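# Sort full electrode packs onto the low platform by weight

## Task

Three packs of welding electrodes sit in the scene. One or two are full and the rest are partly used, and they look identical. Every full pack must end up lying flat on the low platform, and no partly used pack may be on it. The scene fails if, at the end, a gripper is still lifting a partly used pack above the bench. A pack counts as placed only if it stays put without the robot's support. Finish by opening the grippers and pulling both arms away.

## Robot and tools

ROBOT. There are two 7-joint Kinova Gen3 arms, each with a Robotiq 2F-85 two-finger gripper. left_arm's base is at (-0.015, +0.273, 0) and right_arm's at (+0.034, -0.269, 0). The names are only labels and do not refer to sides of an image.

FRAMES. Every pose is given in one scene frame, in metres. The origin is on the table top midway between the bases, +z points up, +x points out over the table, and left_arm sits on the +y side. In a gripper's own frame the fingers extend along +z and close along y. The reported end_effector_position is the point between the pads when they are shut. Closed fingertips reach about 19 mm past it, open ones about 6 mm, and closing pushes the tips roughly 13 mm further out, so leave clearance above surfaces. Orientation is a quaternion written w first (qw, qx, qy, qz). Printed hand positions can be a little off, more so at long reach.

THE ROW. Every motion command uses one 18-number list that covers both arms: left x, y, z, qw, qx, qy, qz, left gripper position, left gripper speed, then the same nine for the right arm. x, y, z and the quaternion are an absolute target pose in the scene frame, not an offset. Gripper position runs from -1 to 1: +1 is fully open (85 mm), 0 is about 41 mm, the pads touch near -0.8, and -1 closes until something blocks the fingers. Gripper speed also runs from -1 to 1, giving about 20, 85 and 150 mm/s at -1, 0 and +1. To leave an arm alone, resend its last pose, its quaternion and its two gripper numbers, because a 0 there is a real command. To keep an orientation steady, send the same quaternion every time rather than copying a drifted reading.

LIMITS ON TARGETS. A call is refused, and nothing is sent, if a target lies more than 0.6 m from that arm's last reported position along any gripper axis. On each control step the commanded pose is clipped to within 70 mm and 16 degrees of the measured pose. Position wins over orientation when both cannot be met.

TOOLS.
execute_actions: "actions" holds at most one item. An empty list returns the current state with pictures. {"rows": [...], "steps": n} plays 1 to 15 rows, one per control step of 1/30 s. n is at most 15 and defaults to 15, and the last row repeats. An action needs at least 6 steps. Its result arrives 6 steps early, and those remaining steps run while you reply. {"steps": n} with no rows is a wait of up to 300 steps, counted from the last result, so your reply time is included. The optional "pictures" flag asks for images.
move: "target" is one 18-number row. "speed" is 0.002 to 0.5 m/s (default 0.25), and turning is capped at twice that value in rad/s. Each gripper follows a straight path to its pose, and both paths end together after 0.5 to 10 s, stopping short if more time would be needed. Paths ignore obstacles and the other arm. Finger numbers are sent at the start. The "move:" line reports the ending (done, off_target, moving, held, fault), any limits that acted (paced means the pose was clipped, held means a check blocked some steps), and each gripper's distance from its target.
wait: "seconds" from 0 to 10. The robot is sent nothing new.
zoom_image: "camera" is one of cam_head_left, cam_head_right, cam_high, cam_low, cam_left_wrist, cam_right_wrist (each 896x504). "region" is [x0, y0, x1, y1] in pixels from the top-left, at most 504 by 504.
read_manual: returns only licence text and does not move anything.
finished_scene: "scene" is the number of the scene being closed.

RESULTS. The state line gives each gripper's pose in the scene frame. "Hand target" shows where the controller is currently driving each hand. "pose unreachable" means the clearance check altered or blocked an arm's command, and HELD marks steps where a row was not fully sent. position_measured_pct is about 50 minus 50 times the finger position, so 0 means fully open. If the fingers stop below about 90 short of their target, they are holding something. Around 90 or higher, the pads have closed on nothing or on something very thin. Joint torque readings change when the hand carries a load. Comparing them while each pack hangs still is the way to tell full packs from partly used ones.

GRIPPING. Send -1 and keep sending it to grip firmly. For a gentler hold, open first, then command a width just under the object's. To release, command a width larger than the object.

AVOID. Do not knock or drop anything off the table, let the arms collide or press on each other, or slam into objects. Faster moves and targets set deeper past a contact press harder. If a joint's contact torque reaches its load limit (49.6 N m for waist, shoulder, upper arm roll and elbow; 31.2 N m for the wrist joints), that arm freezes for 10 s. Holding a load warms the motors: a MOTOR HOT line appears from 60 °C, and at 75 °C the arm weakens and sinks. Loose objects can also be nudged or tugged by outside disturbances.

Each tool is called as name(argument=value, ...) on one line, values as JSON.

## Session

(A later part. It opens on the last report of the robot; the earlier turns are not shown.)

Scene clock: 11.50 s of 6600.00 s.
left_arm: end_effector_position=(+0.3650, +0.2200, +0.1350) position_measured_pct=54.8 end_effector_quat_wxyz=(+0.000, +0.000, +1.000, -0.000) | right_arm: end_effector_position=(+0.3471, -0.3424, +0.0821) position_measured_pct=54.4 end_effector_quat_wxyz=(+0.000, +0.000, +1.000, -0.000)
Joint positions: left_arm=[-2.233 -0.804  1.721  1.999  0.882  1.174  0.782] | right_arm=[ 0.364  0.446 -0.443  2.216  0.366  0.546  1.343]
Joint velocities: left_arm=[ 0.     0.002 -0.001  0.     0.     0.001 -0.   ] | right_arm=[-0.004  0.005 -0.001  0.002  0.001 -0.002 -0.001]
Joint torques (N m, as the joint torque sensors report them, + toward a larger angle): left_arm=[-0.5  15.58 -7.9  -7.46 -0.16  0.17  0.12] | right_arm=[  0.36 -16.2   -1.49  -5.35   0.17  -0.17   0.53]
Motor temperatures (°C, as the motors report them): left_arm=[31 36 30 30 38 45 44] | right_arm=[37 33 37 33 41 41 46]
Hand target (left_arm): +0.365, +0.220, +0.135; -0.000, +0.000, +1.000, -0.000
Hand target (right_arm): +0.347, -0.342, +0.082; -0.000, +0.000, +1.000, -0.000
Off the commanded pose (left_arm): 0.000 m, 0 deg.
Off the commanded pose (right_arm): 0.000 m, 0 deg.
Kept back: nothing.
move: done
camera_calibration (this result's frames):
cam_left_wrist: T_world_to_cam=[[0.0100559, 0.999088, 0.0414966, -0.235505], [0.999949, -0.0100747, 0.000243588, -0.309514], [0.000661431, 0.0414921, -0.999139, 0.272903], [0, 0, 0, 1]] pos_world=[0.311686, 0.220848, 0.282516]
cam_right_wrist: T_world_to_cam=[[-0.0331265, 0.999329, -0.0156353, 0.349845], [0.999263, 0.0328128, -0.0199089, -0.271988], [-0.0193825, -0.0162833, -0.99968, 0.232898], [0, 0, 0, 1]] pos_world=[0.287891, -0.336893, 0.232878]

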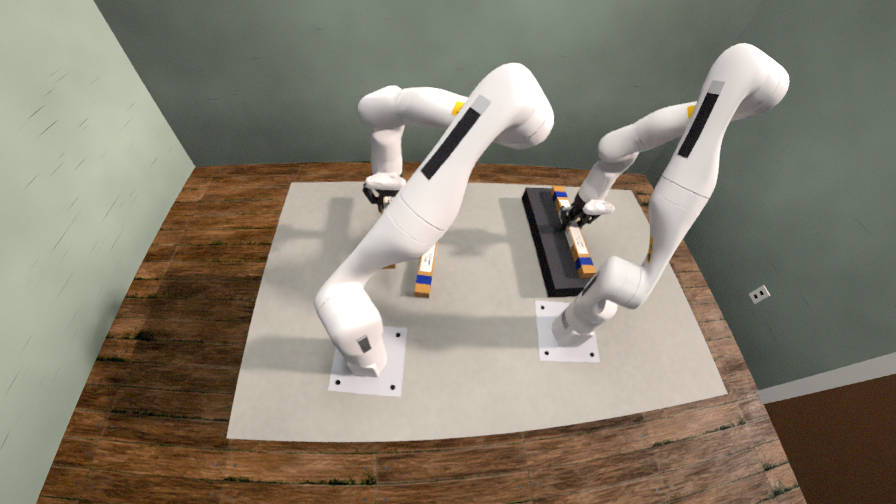

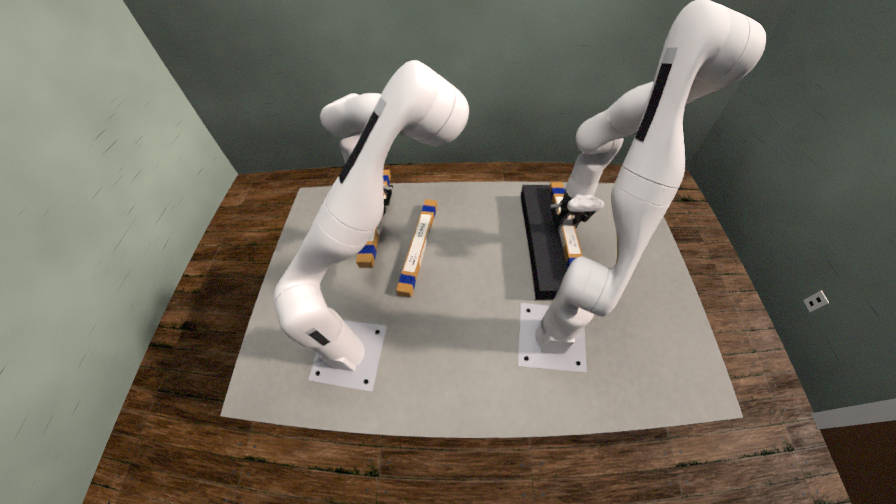

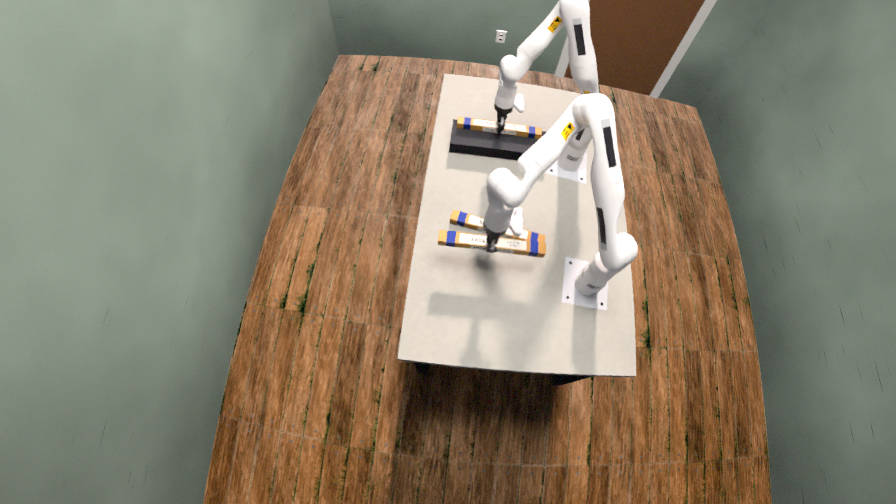

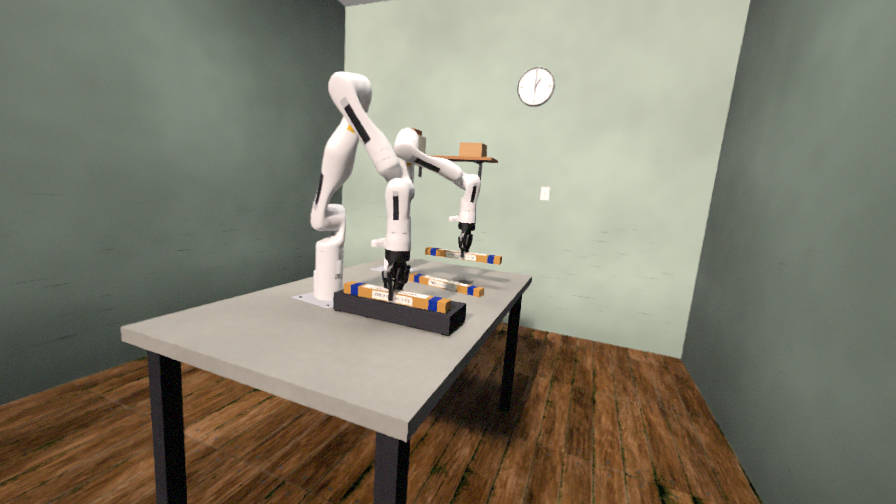

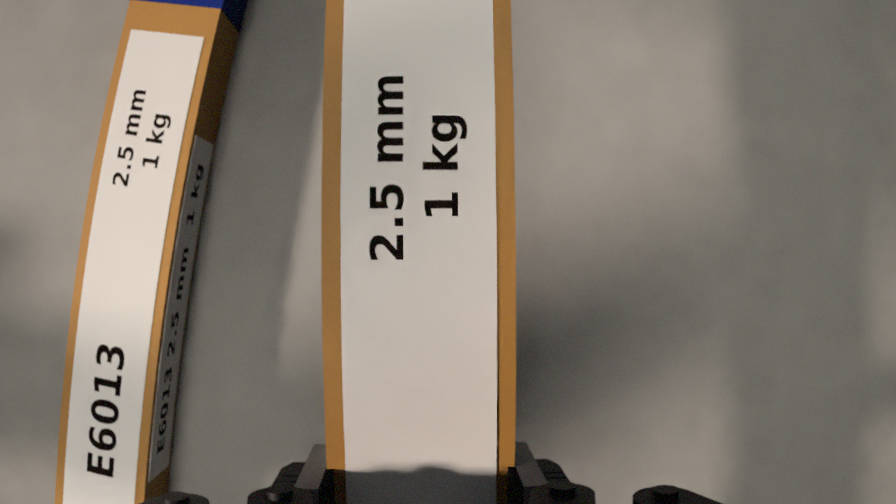

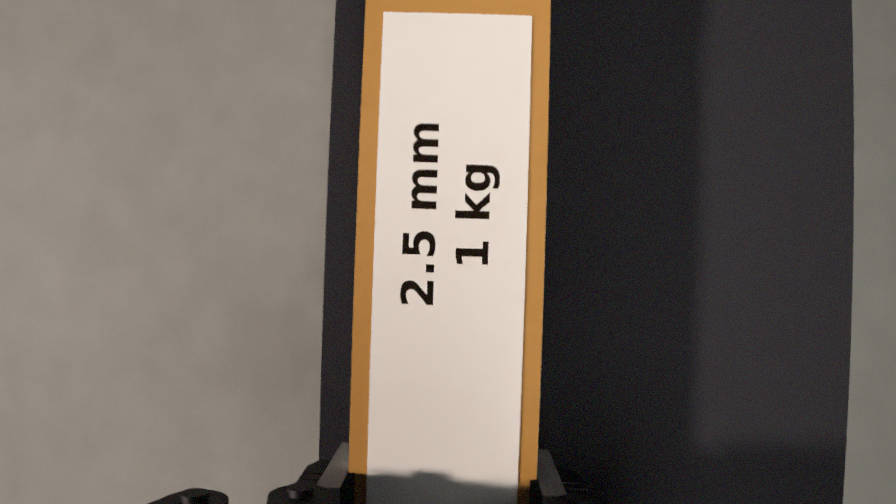

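move(target=[0.365,0.22,0.135,0,0,1,0,-1,0,0.347,-0.342,0.0795,0,0,1,0,-1,0], speed=0.02)

move(target=[0.365,0.22,0.135,0,0,1,0,-1,0,0.347,-0.342,0.08,0,0,1,0,0.5,0])

move(target=[0.365,0.18,0.135,0,0,1,0,-1,0,0.347,-0.342,0.15,0,0,1,0,0.5,0], speed=0.15)

move(target=[0.36,-0.05,0.135,0,0,1,0,-1,0,0.12,-0.66,0.2,0,0,1,0,0.5,0])

Scene clock: 12.53 s of 6600.00 s.
left_arm: end_effector_position=(+0.3650, +0.2200, +0.1350) position_measured_pct=54.8 end_effector_quat_wxyz=(+0.000, +0.000, +1.000, -0.000) | right_arm: end_effector_position=(+0.3469, -0.3421, +0.0805) position_measured_pct=54.4 end_effector_quat_wxyz=(+0.001, +0.000, +1.000, -0.001)
Joint positions: left_arm=[-2.233 -0.804  1.721  1.999  0.882  1.174  0.782] | right_arm=[ 0.359  0.449 -0.44   2.22   0.371  0.54   1.337]
Joint velocities: left_arm=[-0.003 -0.001 -0.    -0.     0.    -0.    -0.   ] | right_arm=[-0.001  0.    -0.    -0.001  0.     0.     0.   ]
Joint torques (N m, as the joint torque sensors report them, + toward a larger angle): left_arm=[-0.56 15.32 -7.88 -7.89 -0.17  0.23  0.09] | right_arm=[  0.41 -10.38  -0.69  -4.03   0.48  -0.78   0.5 ]
Motor temperatures (°C, as the motors report them): left_arm=[31 36 30 30 38 45 44] | right_arm=[37 33 37 33 41 41 46]
Hand target (left_arm): +0.365, +0.220, +0.135; +0.000, -0.000, +1.000, +0.000
Hand target (right_arm): +0.347, -0.342, +0.080; -0.000, +0.000, +1.000, -0.000
Off the commanded pose (left_arm): 0.000 m, 0 deg.
Off the commanded pose (right_arm): 0.001 m, 0 deg.
Kept back: nothing.
move: done
camera_calibration (this result's frames):
cam_left_wrist: T_world_to_cam=[[0.0100529, 0.999088, 0.0414973, -0.235504], [0.999949, -0.0100718, 0.000245366, -0.309515], [0.000663092, 0.0414927, -0.999139, 0.272903], [0, 0, 0, 1]] pos_world=[0.311686, 0.220849, 0.282517]
cam_right_wrist: T_world_to_cam=[[-0.0336935, 0.999299, -0.0162999, 0.34977], [0.999257, 0.0333778, -0.0192683, -0.271708], [-0.0187108, -0.016937, -0.999681, 0.230842], [0, 0, 0, 1]] pos_world=[0.28761, -0.336547, 0.231235]

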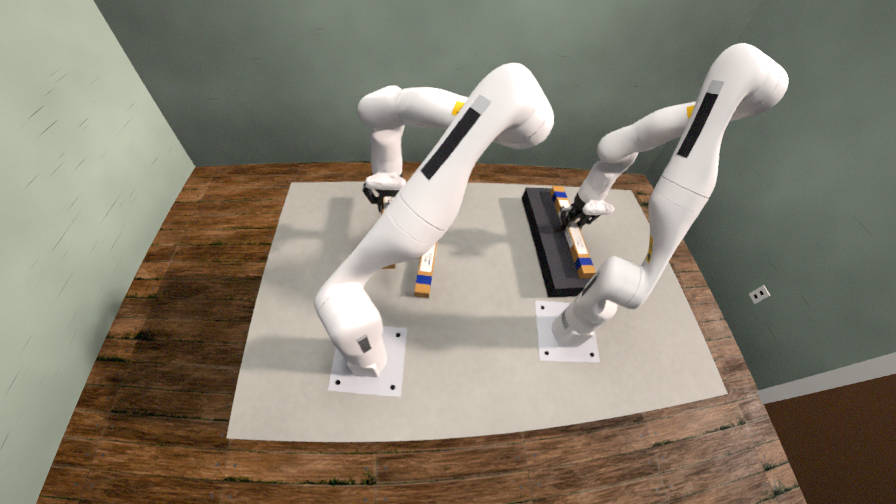

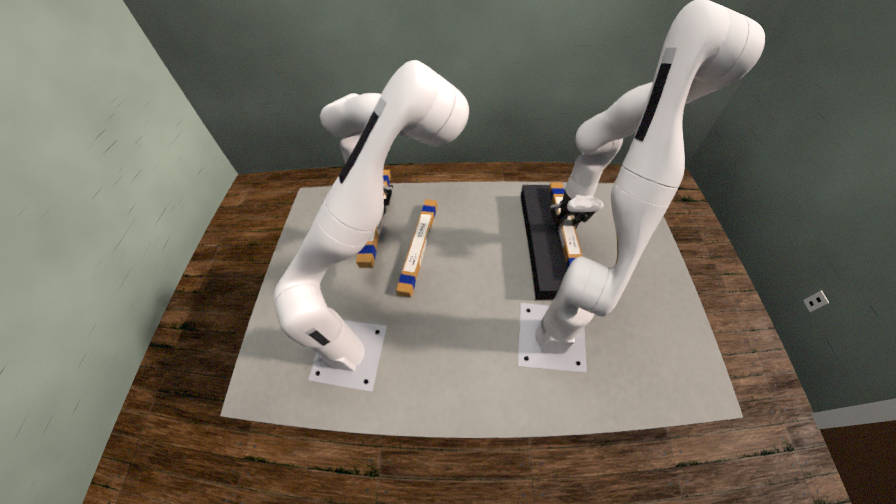

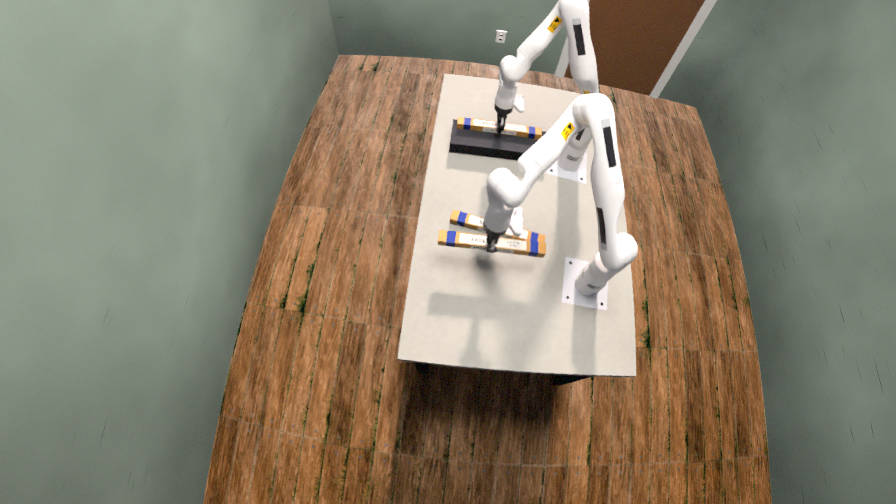

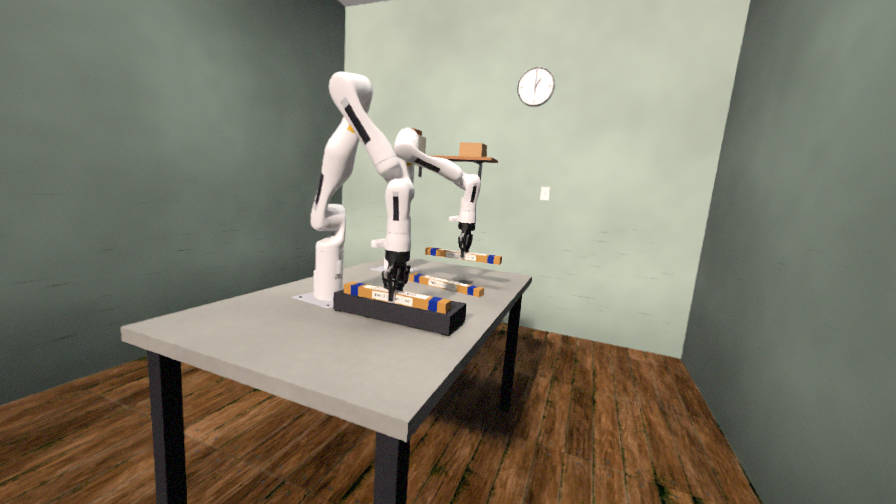

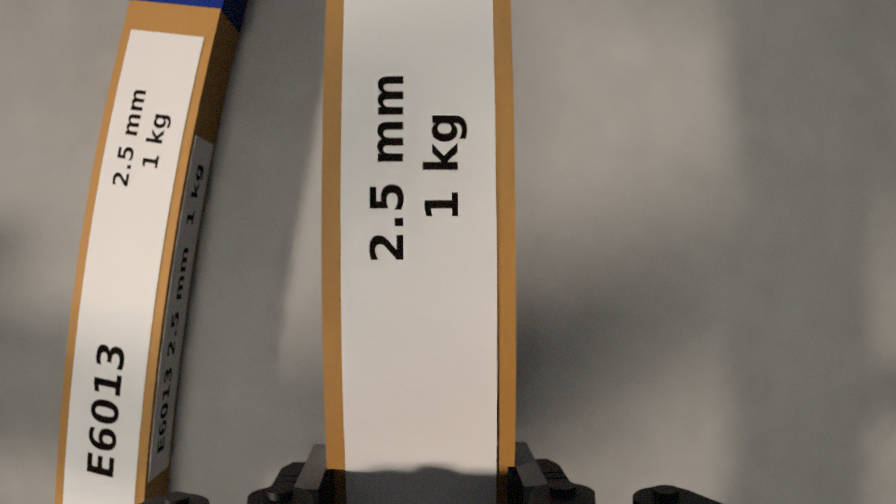

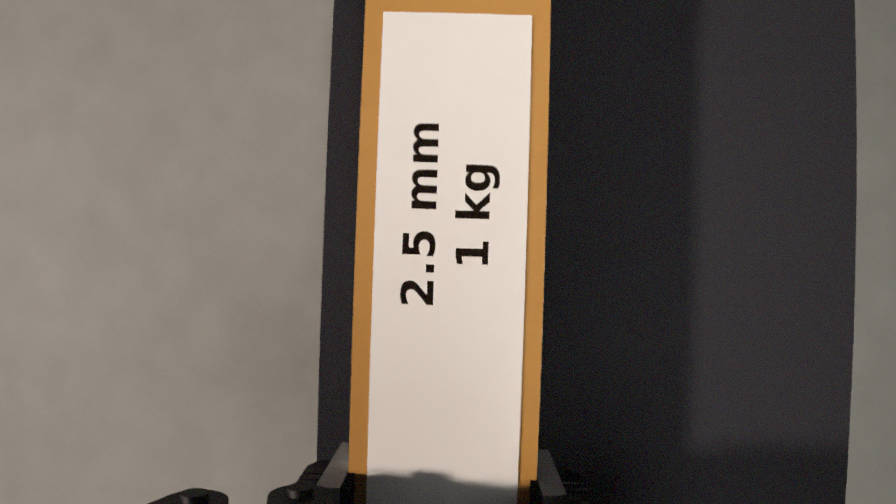

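Scene clock: 13.23 s of 6600.00 s.
left_arm: end_effector_position=(+0.3650, +0.2200, +0.1350) position_measured_pct=54.8 end_effector_quat_wxyz=(+0.000, +0.000, +1.000, -0.000) | right_arm: end_effector_position=(+0.3470, -0.3420, +0.0800) position_measured_pct=25.0 end_effector_quat_wxyz=(+0.000, -0.000, +1.000, -0.000)
Joint positions: left_arm=[-2.233 -0.804  1.721  1.999  0.882  1.174  0.782] | right_arm=[ 0.36   0.452 -0.44   2.219  0.37   0.54   1.339]
Joint velocities: left_arm=[ 0.    -0.002  0.001 -0.    -0.    -0.     0.   ] | right_arm=[ 0.002 -0.     0.001  0.     0.    -0.001  0.001]
Joint torques (N m, as the joint torque sensors report them, + toward a larger angle): left_arm=[-0.52 15.29 -7.76 -7.62 -0.22  0.15  0.06] | right_arm=[  0.22 -13.06  -1.03  -3.86   0.17   0.07   0.41]
Motor temperatures (°C, as the motors report them): left_arm=[31 36 30 30 38 45 44] | right_arm=[37 33 37 33 41 41 46]
Hand target (left_arm): +0.365, +0.220, +0.135; +0.000, -0.000, +1.000, +0.000
Hand target (right_arm): +0.347, -0.342, +0.080; -0.000, +0.000, +1.000, -0.000
Off the commanded pose (left_arm): 0.000 m, 0 deg.
Off the commanded pose (right_arm): 0.000 m, 0 deg.
Kept back: nothing.
move: done
camera_calibration (this result's frames):
cam_left_wrist: T_world_to_cam=[[0.0100527, 0.999088, 0.0414972, -0.235504], [0.999949, -0.0100715, 0.000245351, -0.309515], [0.000663068, 0.0414927, -0.999139, 0.272903], [0, 0, 0, 1]] pos_world=[0.311686, 0.220849, 0.282516]
cam_right_wrist: T_world_to_cam=[[-0.0338259, 0.999317, -0.0148706, 0.349624], [0.999232, 0.0335211, -0.0202921, -0.271642], [-0.0197798, -0.0155456, -0.999683, 0.231151], [0, 0, 0, 1]] pos_world=[0.287832, -0.336686, 0.230764]

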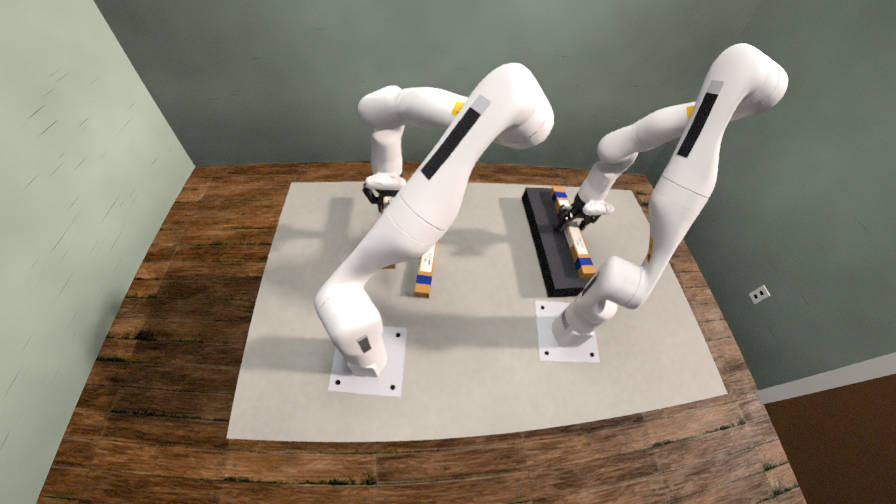

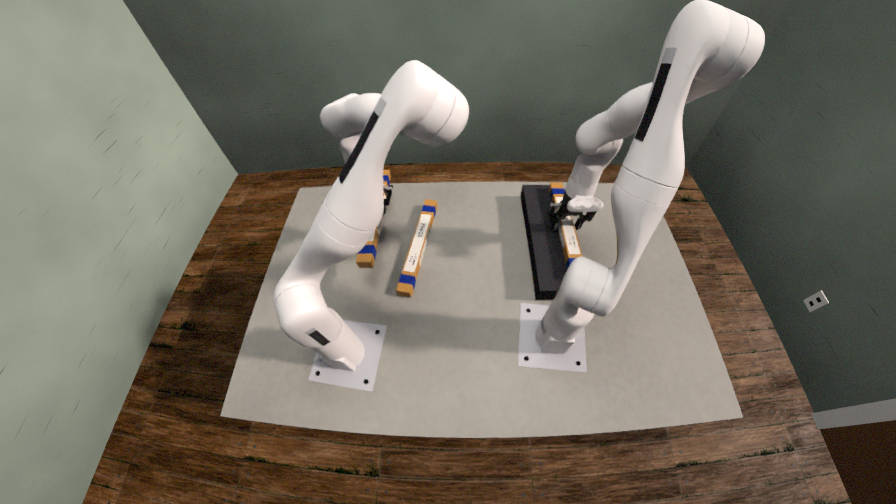

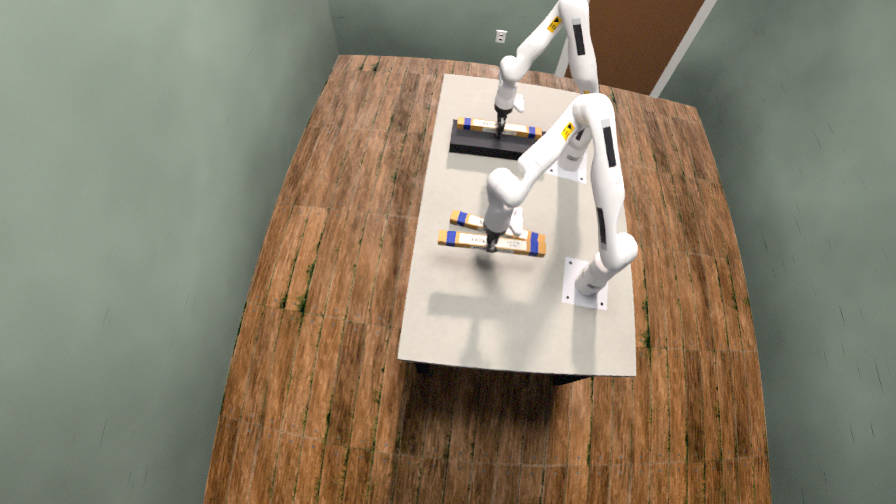

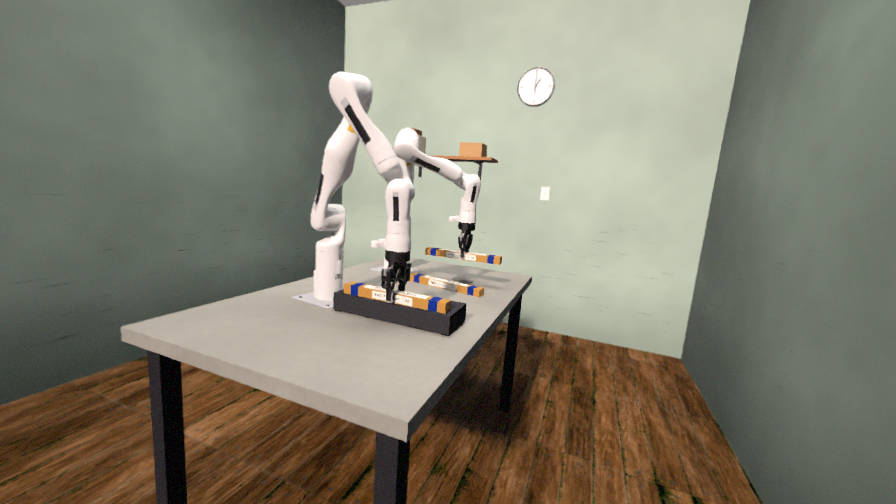

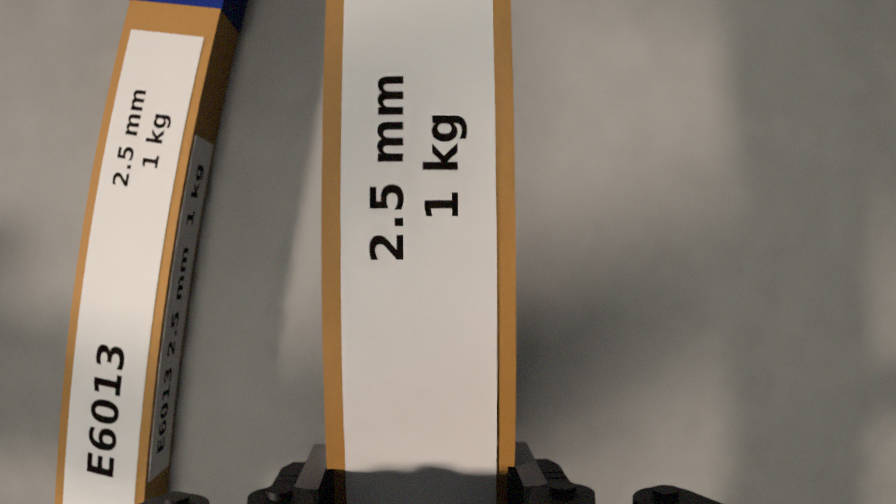

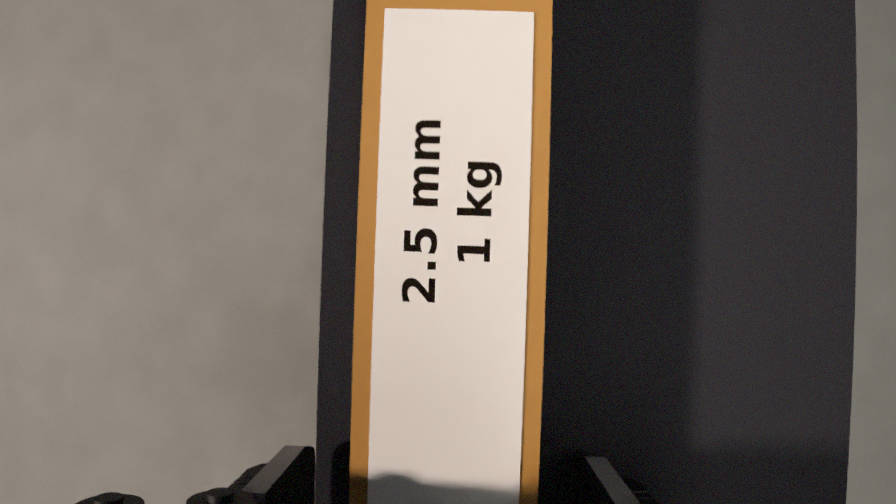

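Scene clock: 14.13 s of 6600.00 s.
left_arm: end_effector_position=(+0.3649, +0.1801, +0.1350) position_measured_pct=54.8 end_effector_quat_wxyz=(-0.000, -0.000, +1.000, +0.000) | right_arm: end_effector_position=(+0.3469, -0.3416, +0.1499) position_measured_pct=25.0 end_effector_quat_wxyz=(-0.000, -0.000, +1.000, +0.000)
Joint positions: left_arm=[-2.141 -0.825  1.716  1.976  0.896  1.197  0.882] | right_arm=[ 0.456  0.292 -0.532  2.125  0.209  0.775  1.494]
Joint velocities: left_arm=[ 0.003 -0.     0.     0.    -0.    -0.001  0.001] | right_arm=[ 0.003 -0.005  0.001 -0.    -0.    -0.001 -0.   ]
Joint torques (N m, as the joint torque sensors report them, + toward a larger angle): left_arm=[-0.7  15.91 -8.03 -7.68 -0.16  0.22  0.06] | right_arm=[  0.46 -11.65  -1.06  -5.7    0.2    0.06   0.4 ]
Motor temperatures (°C, as the motors report them): left_arm=[31 36 30 30 38 45 44] | right_arm=[37 33 37 33 41 41 46]
Hand target (left_arm): +0.365, +0.180, +0.135; -0.000, +0.000, +1.000, +0.000
Hand target (right_arm): +0.347, -0.342, +0.150; +0.000, -0.000, +1.000, +0.000
Off the commanded pose (left_arm): 0.000 m, 0 deg.
Off the commanded pose (right_arm): 0.000 m, 0 deg.
Kept back: nothing.
move: done
camera_calibration (this result's frames):
cam_left_wrist: T_world_to_cam=[[0.0098755, 0.999084, 0.041636, -0.195641], [0.999951, -0.00988706, 0.0000716609, -0.309807], [0.000483252, 0.0416332, -0.999133, 0.274582], [0, 0, 0, 1]] pos_world=[0.311591, 0.180967, 0.282512]
cam_right_wrist: T_world_to_cam=[[-0.0346472, 0.999301, -0.014018, 0.350428], [0.999199, 0.0343557, -0.0205277, -0.269832], [-0.0200318, -0.014718, -0.999691, 0.30138], [0, 0, 0, 1]] pos_world=[0.287794, -0.336477, 0.300661]

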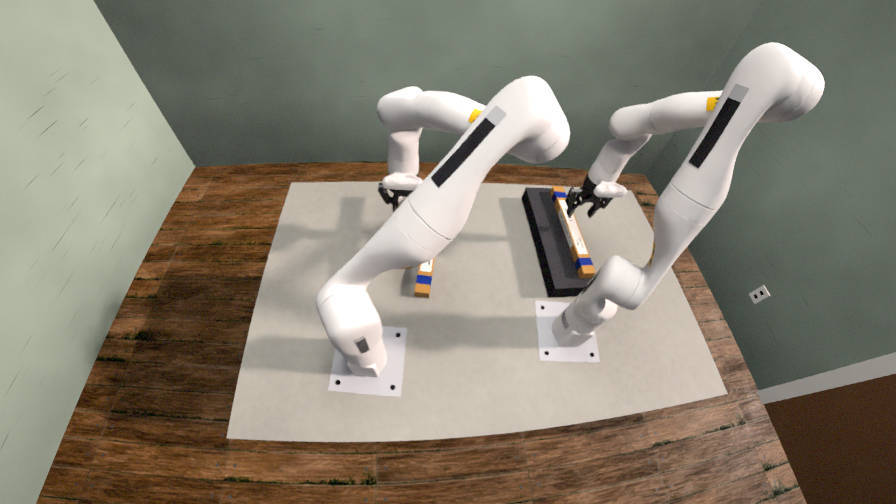

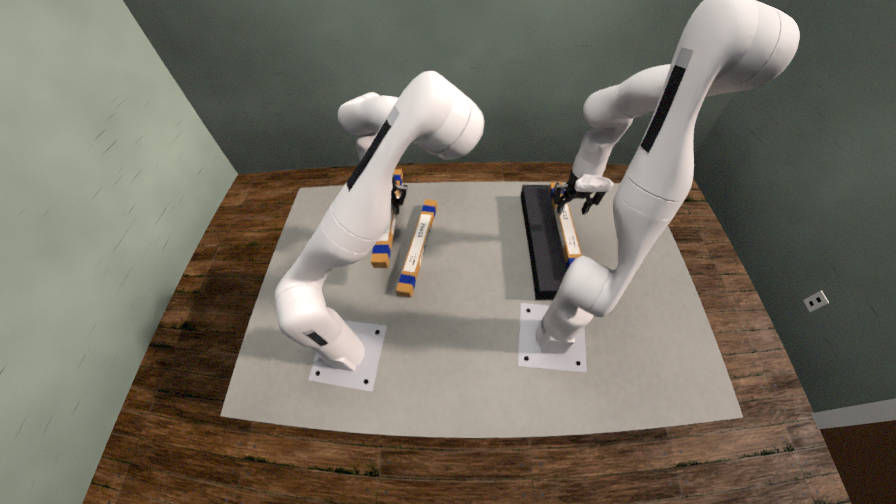

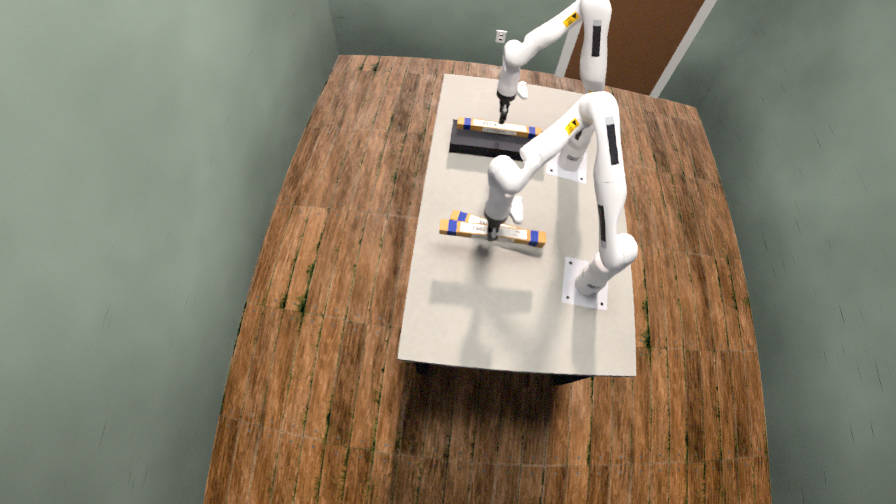

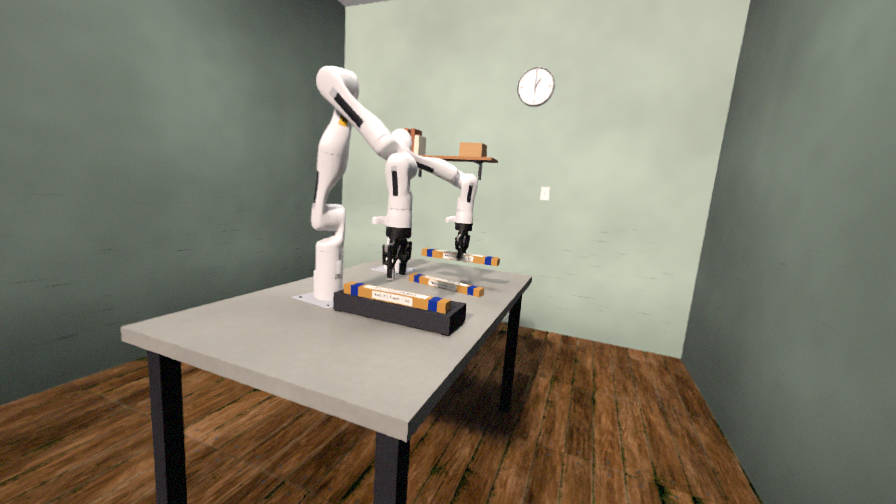

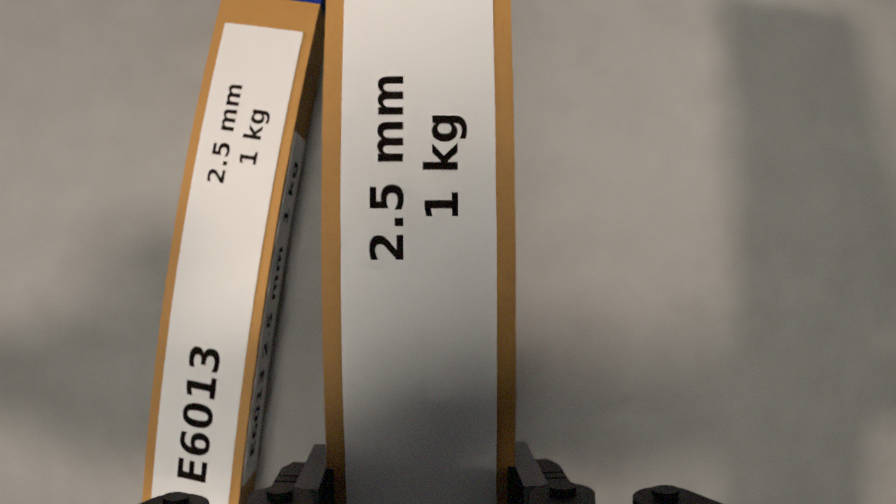

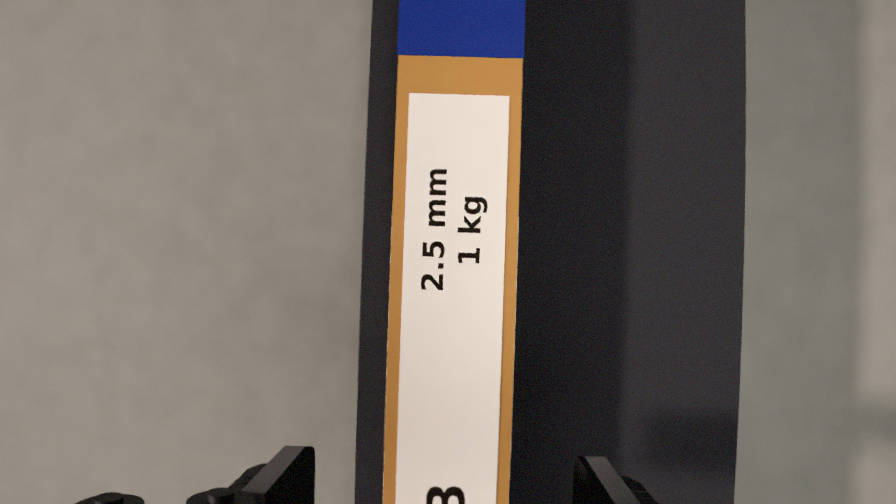

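Scene clock: 16.17 s of 6600.00 s.
left_arm: end_effector_position=(+0.3593, -0.0495, +0.1347) position_measured_pct=54.8 end_effector_quat_wxyz=(-0.001, +0.000, +1.000, +0.001) | right_arm: end_effector_position=(+0.1204, -0.6603, +0.2004) position_measured_pct=25.0 end_effector_quat_wxyz=(+0.001, -0.001, +1.000, -0.001)
Joint positions: left_arm=[-1.831 -0.988  1.767  1.621  0.985  1.38   1.474] | right_arm=[ 1.331  0.335 -0.221  1.815  0.085  0.998  2.778]
Joint velocities: left_arm=[ 0.001 -0.002  0.003 -0.    -0.001 -0.001  0.002] | right_arm=[ 0.002  0.007  0.005 -0.001 -0.003  0.002  0.003]
Joint torques (N m, as the joint torque sensors report them, + toward a larger angle): left_arm=[ -0.73  20.94 -10.03  -7.29  -0.13   0.26   0.  ] | right_arm=[  0.37 -15.19  -0.37  -6.99   0.02   0.05   0.48]
Motor temperatures (°C, as the motors report them): left_arm=[31 36 30 30 38 45 44] | right_arm=[37 33 37 33 41 41 46]
Hand target (left_arm): +0.359, -0.049, +0.135; -0.001, +0.000, +1.000, +0.001
Hand target (right_arm): +0.120, -0.660, +0.200; +0.001, -0.000, +1.000, -0.001
Off the commanded pose (left_arm): 0.001 m, 0 deg.
Off the commanded pose (right_arm): 0.001 m, 0 deg.
Kept back: nothing.
move: done
camera_calibration (this result's frames):
cam_left_wrist: T_world_to_cam=[[0.0105185, 0.999036, 0.0426197, 0.0335057], [0.999944, -0.0104808, -0.00110746, -0.306317], [-0.000659701, 0.042629, -0.999091, 0.284294], [0, 0, 0, 1]] pos_world=[0.306135, -0.048803, 0.282268]
cam_right_wrist: T_world_to_cam=[[-0.0350286, 0.99923, -0.0176798, 0.662523], [0.999218, 0.0346923, -0.0189844, -0.0316104], [-0.0183564, -0.0183309, -0.999663, 0.340092], [0, 0, 0, 1]] pos_world=[0.0610358, -0.654682, 0.351091]

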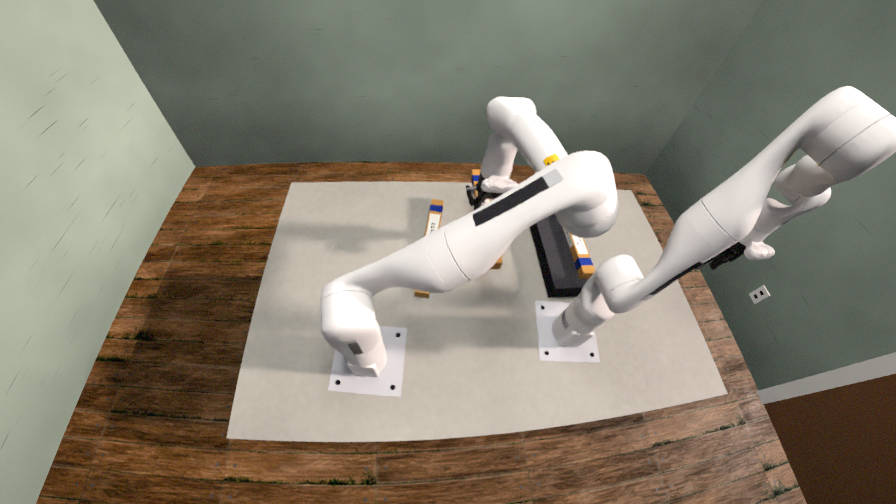

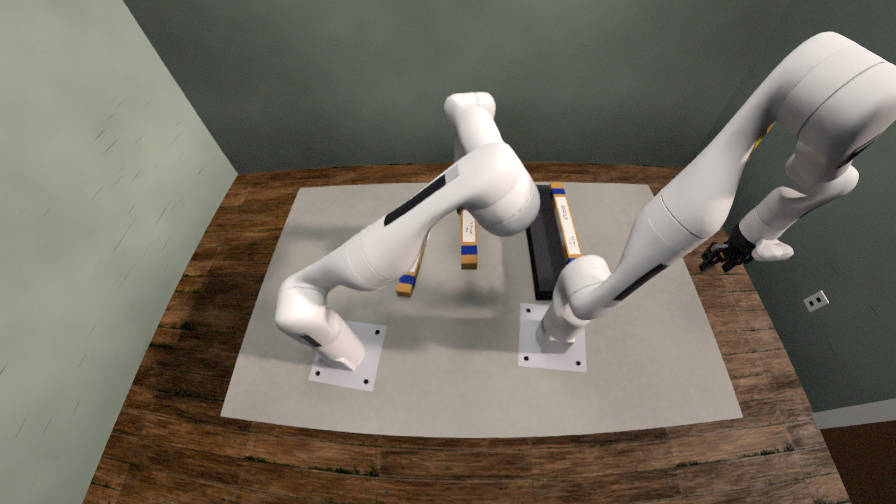

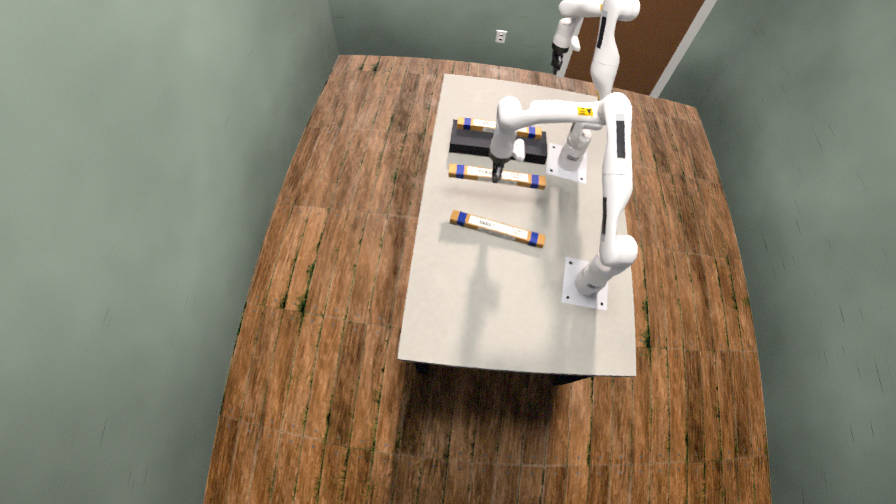

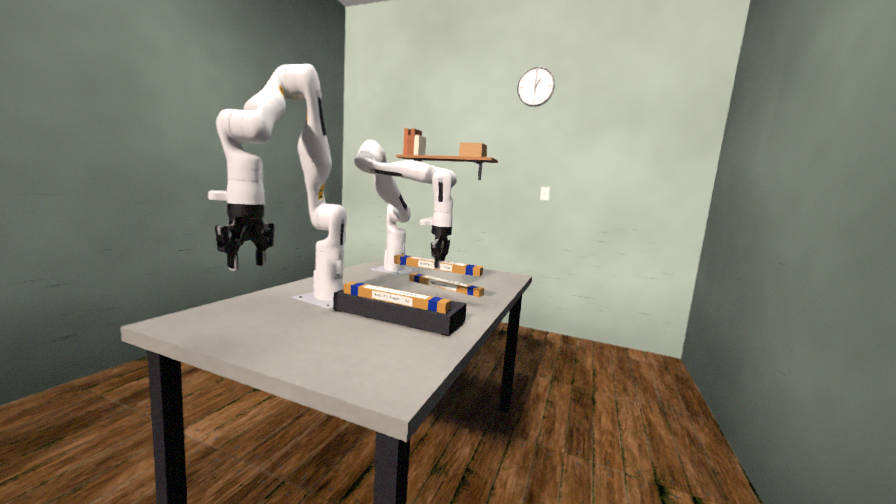

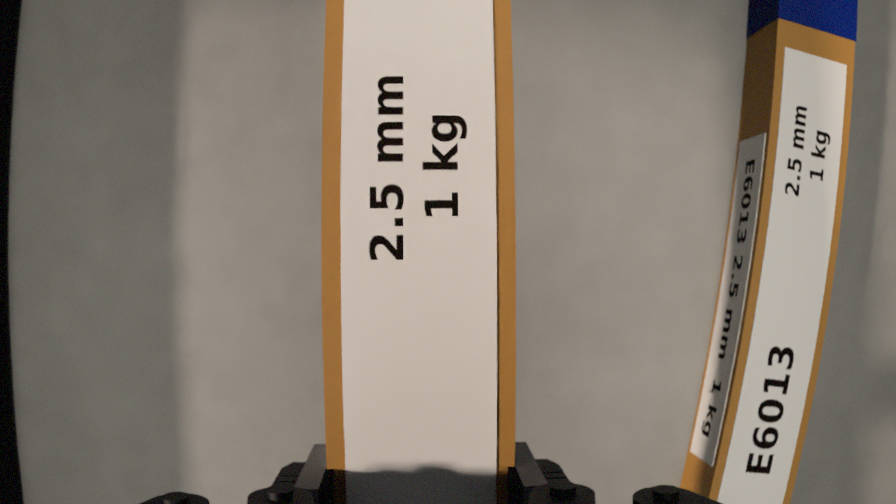

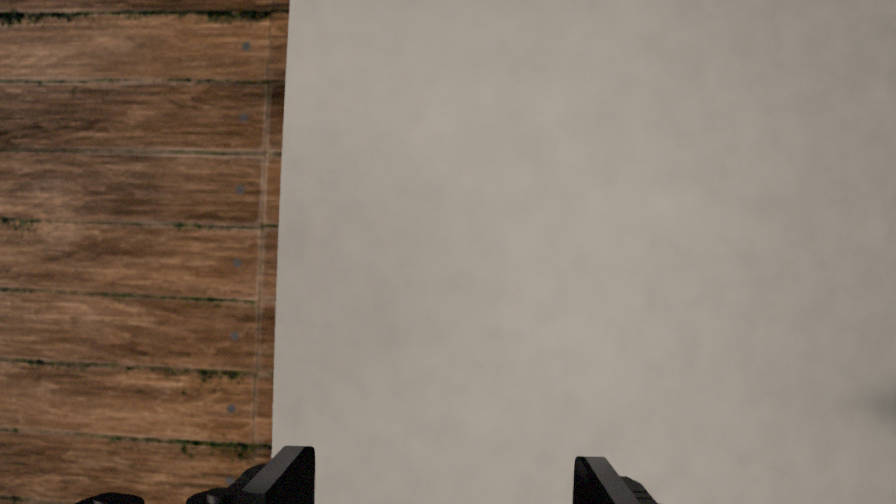

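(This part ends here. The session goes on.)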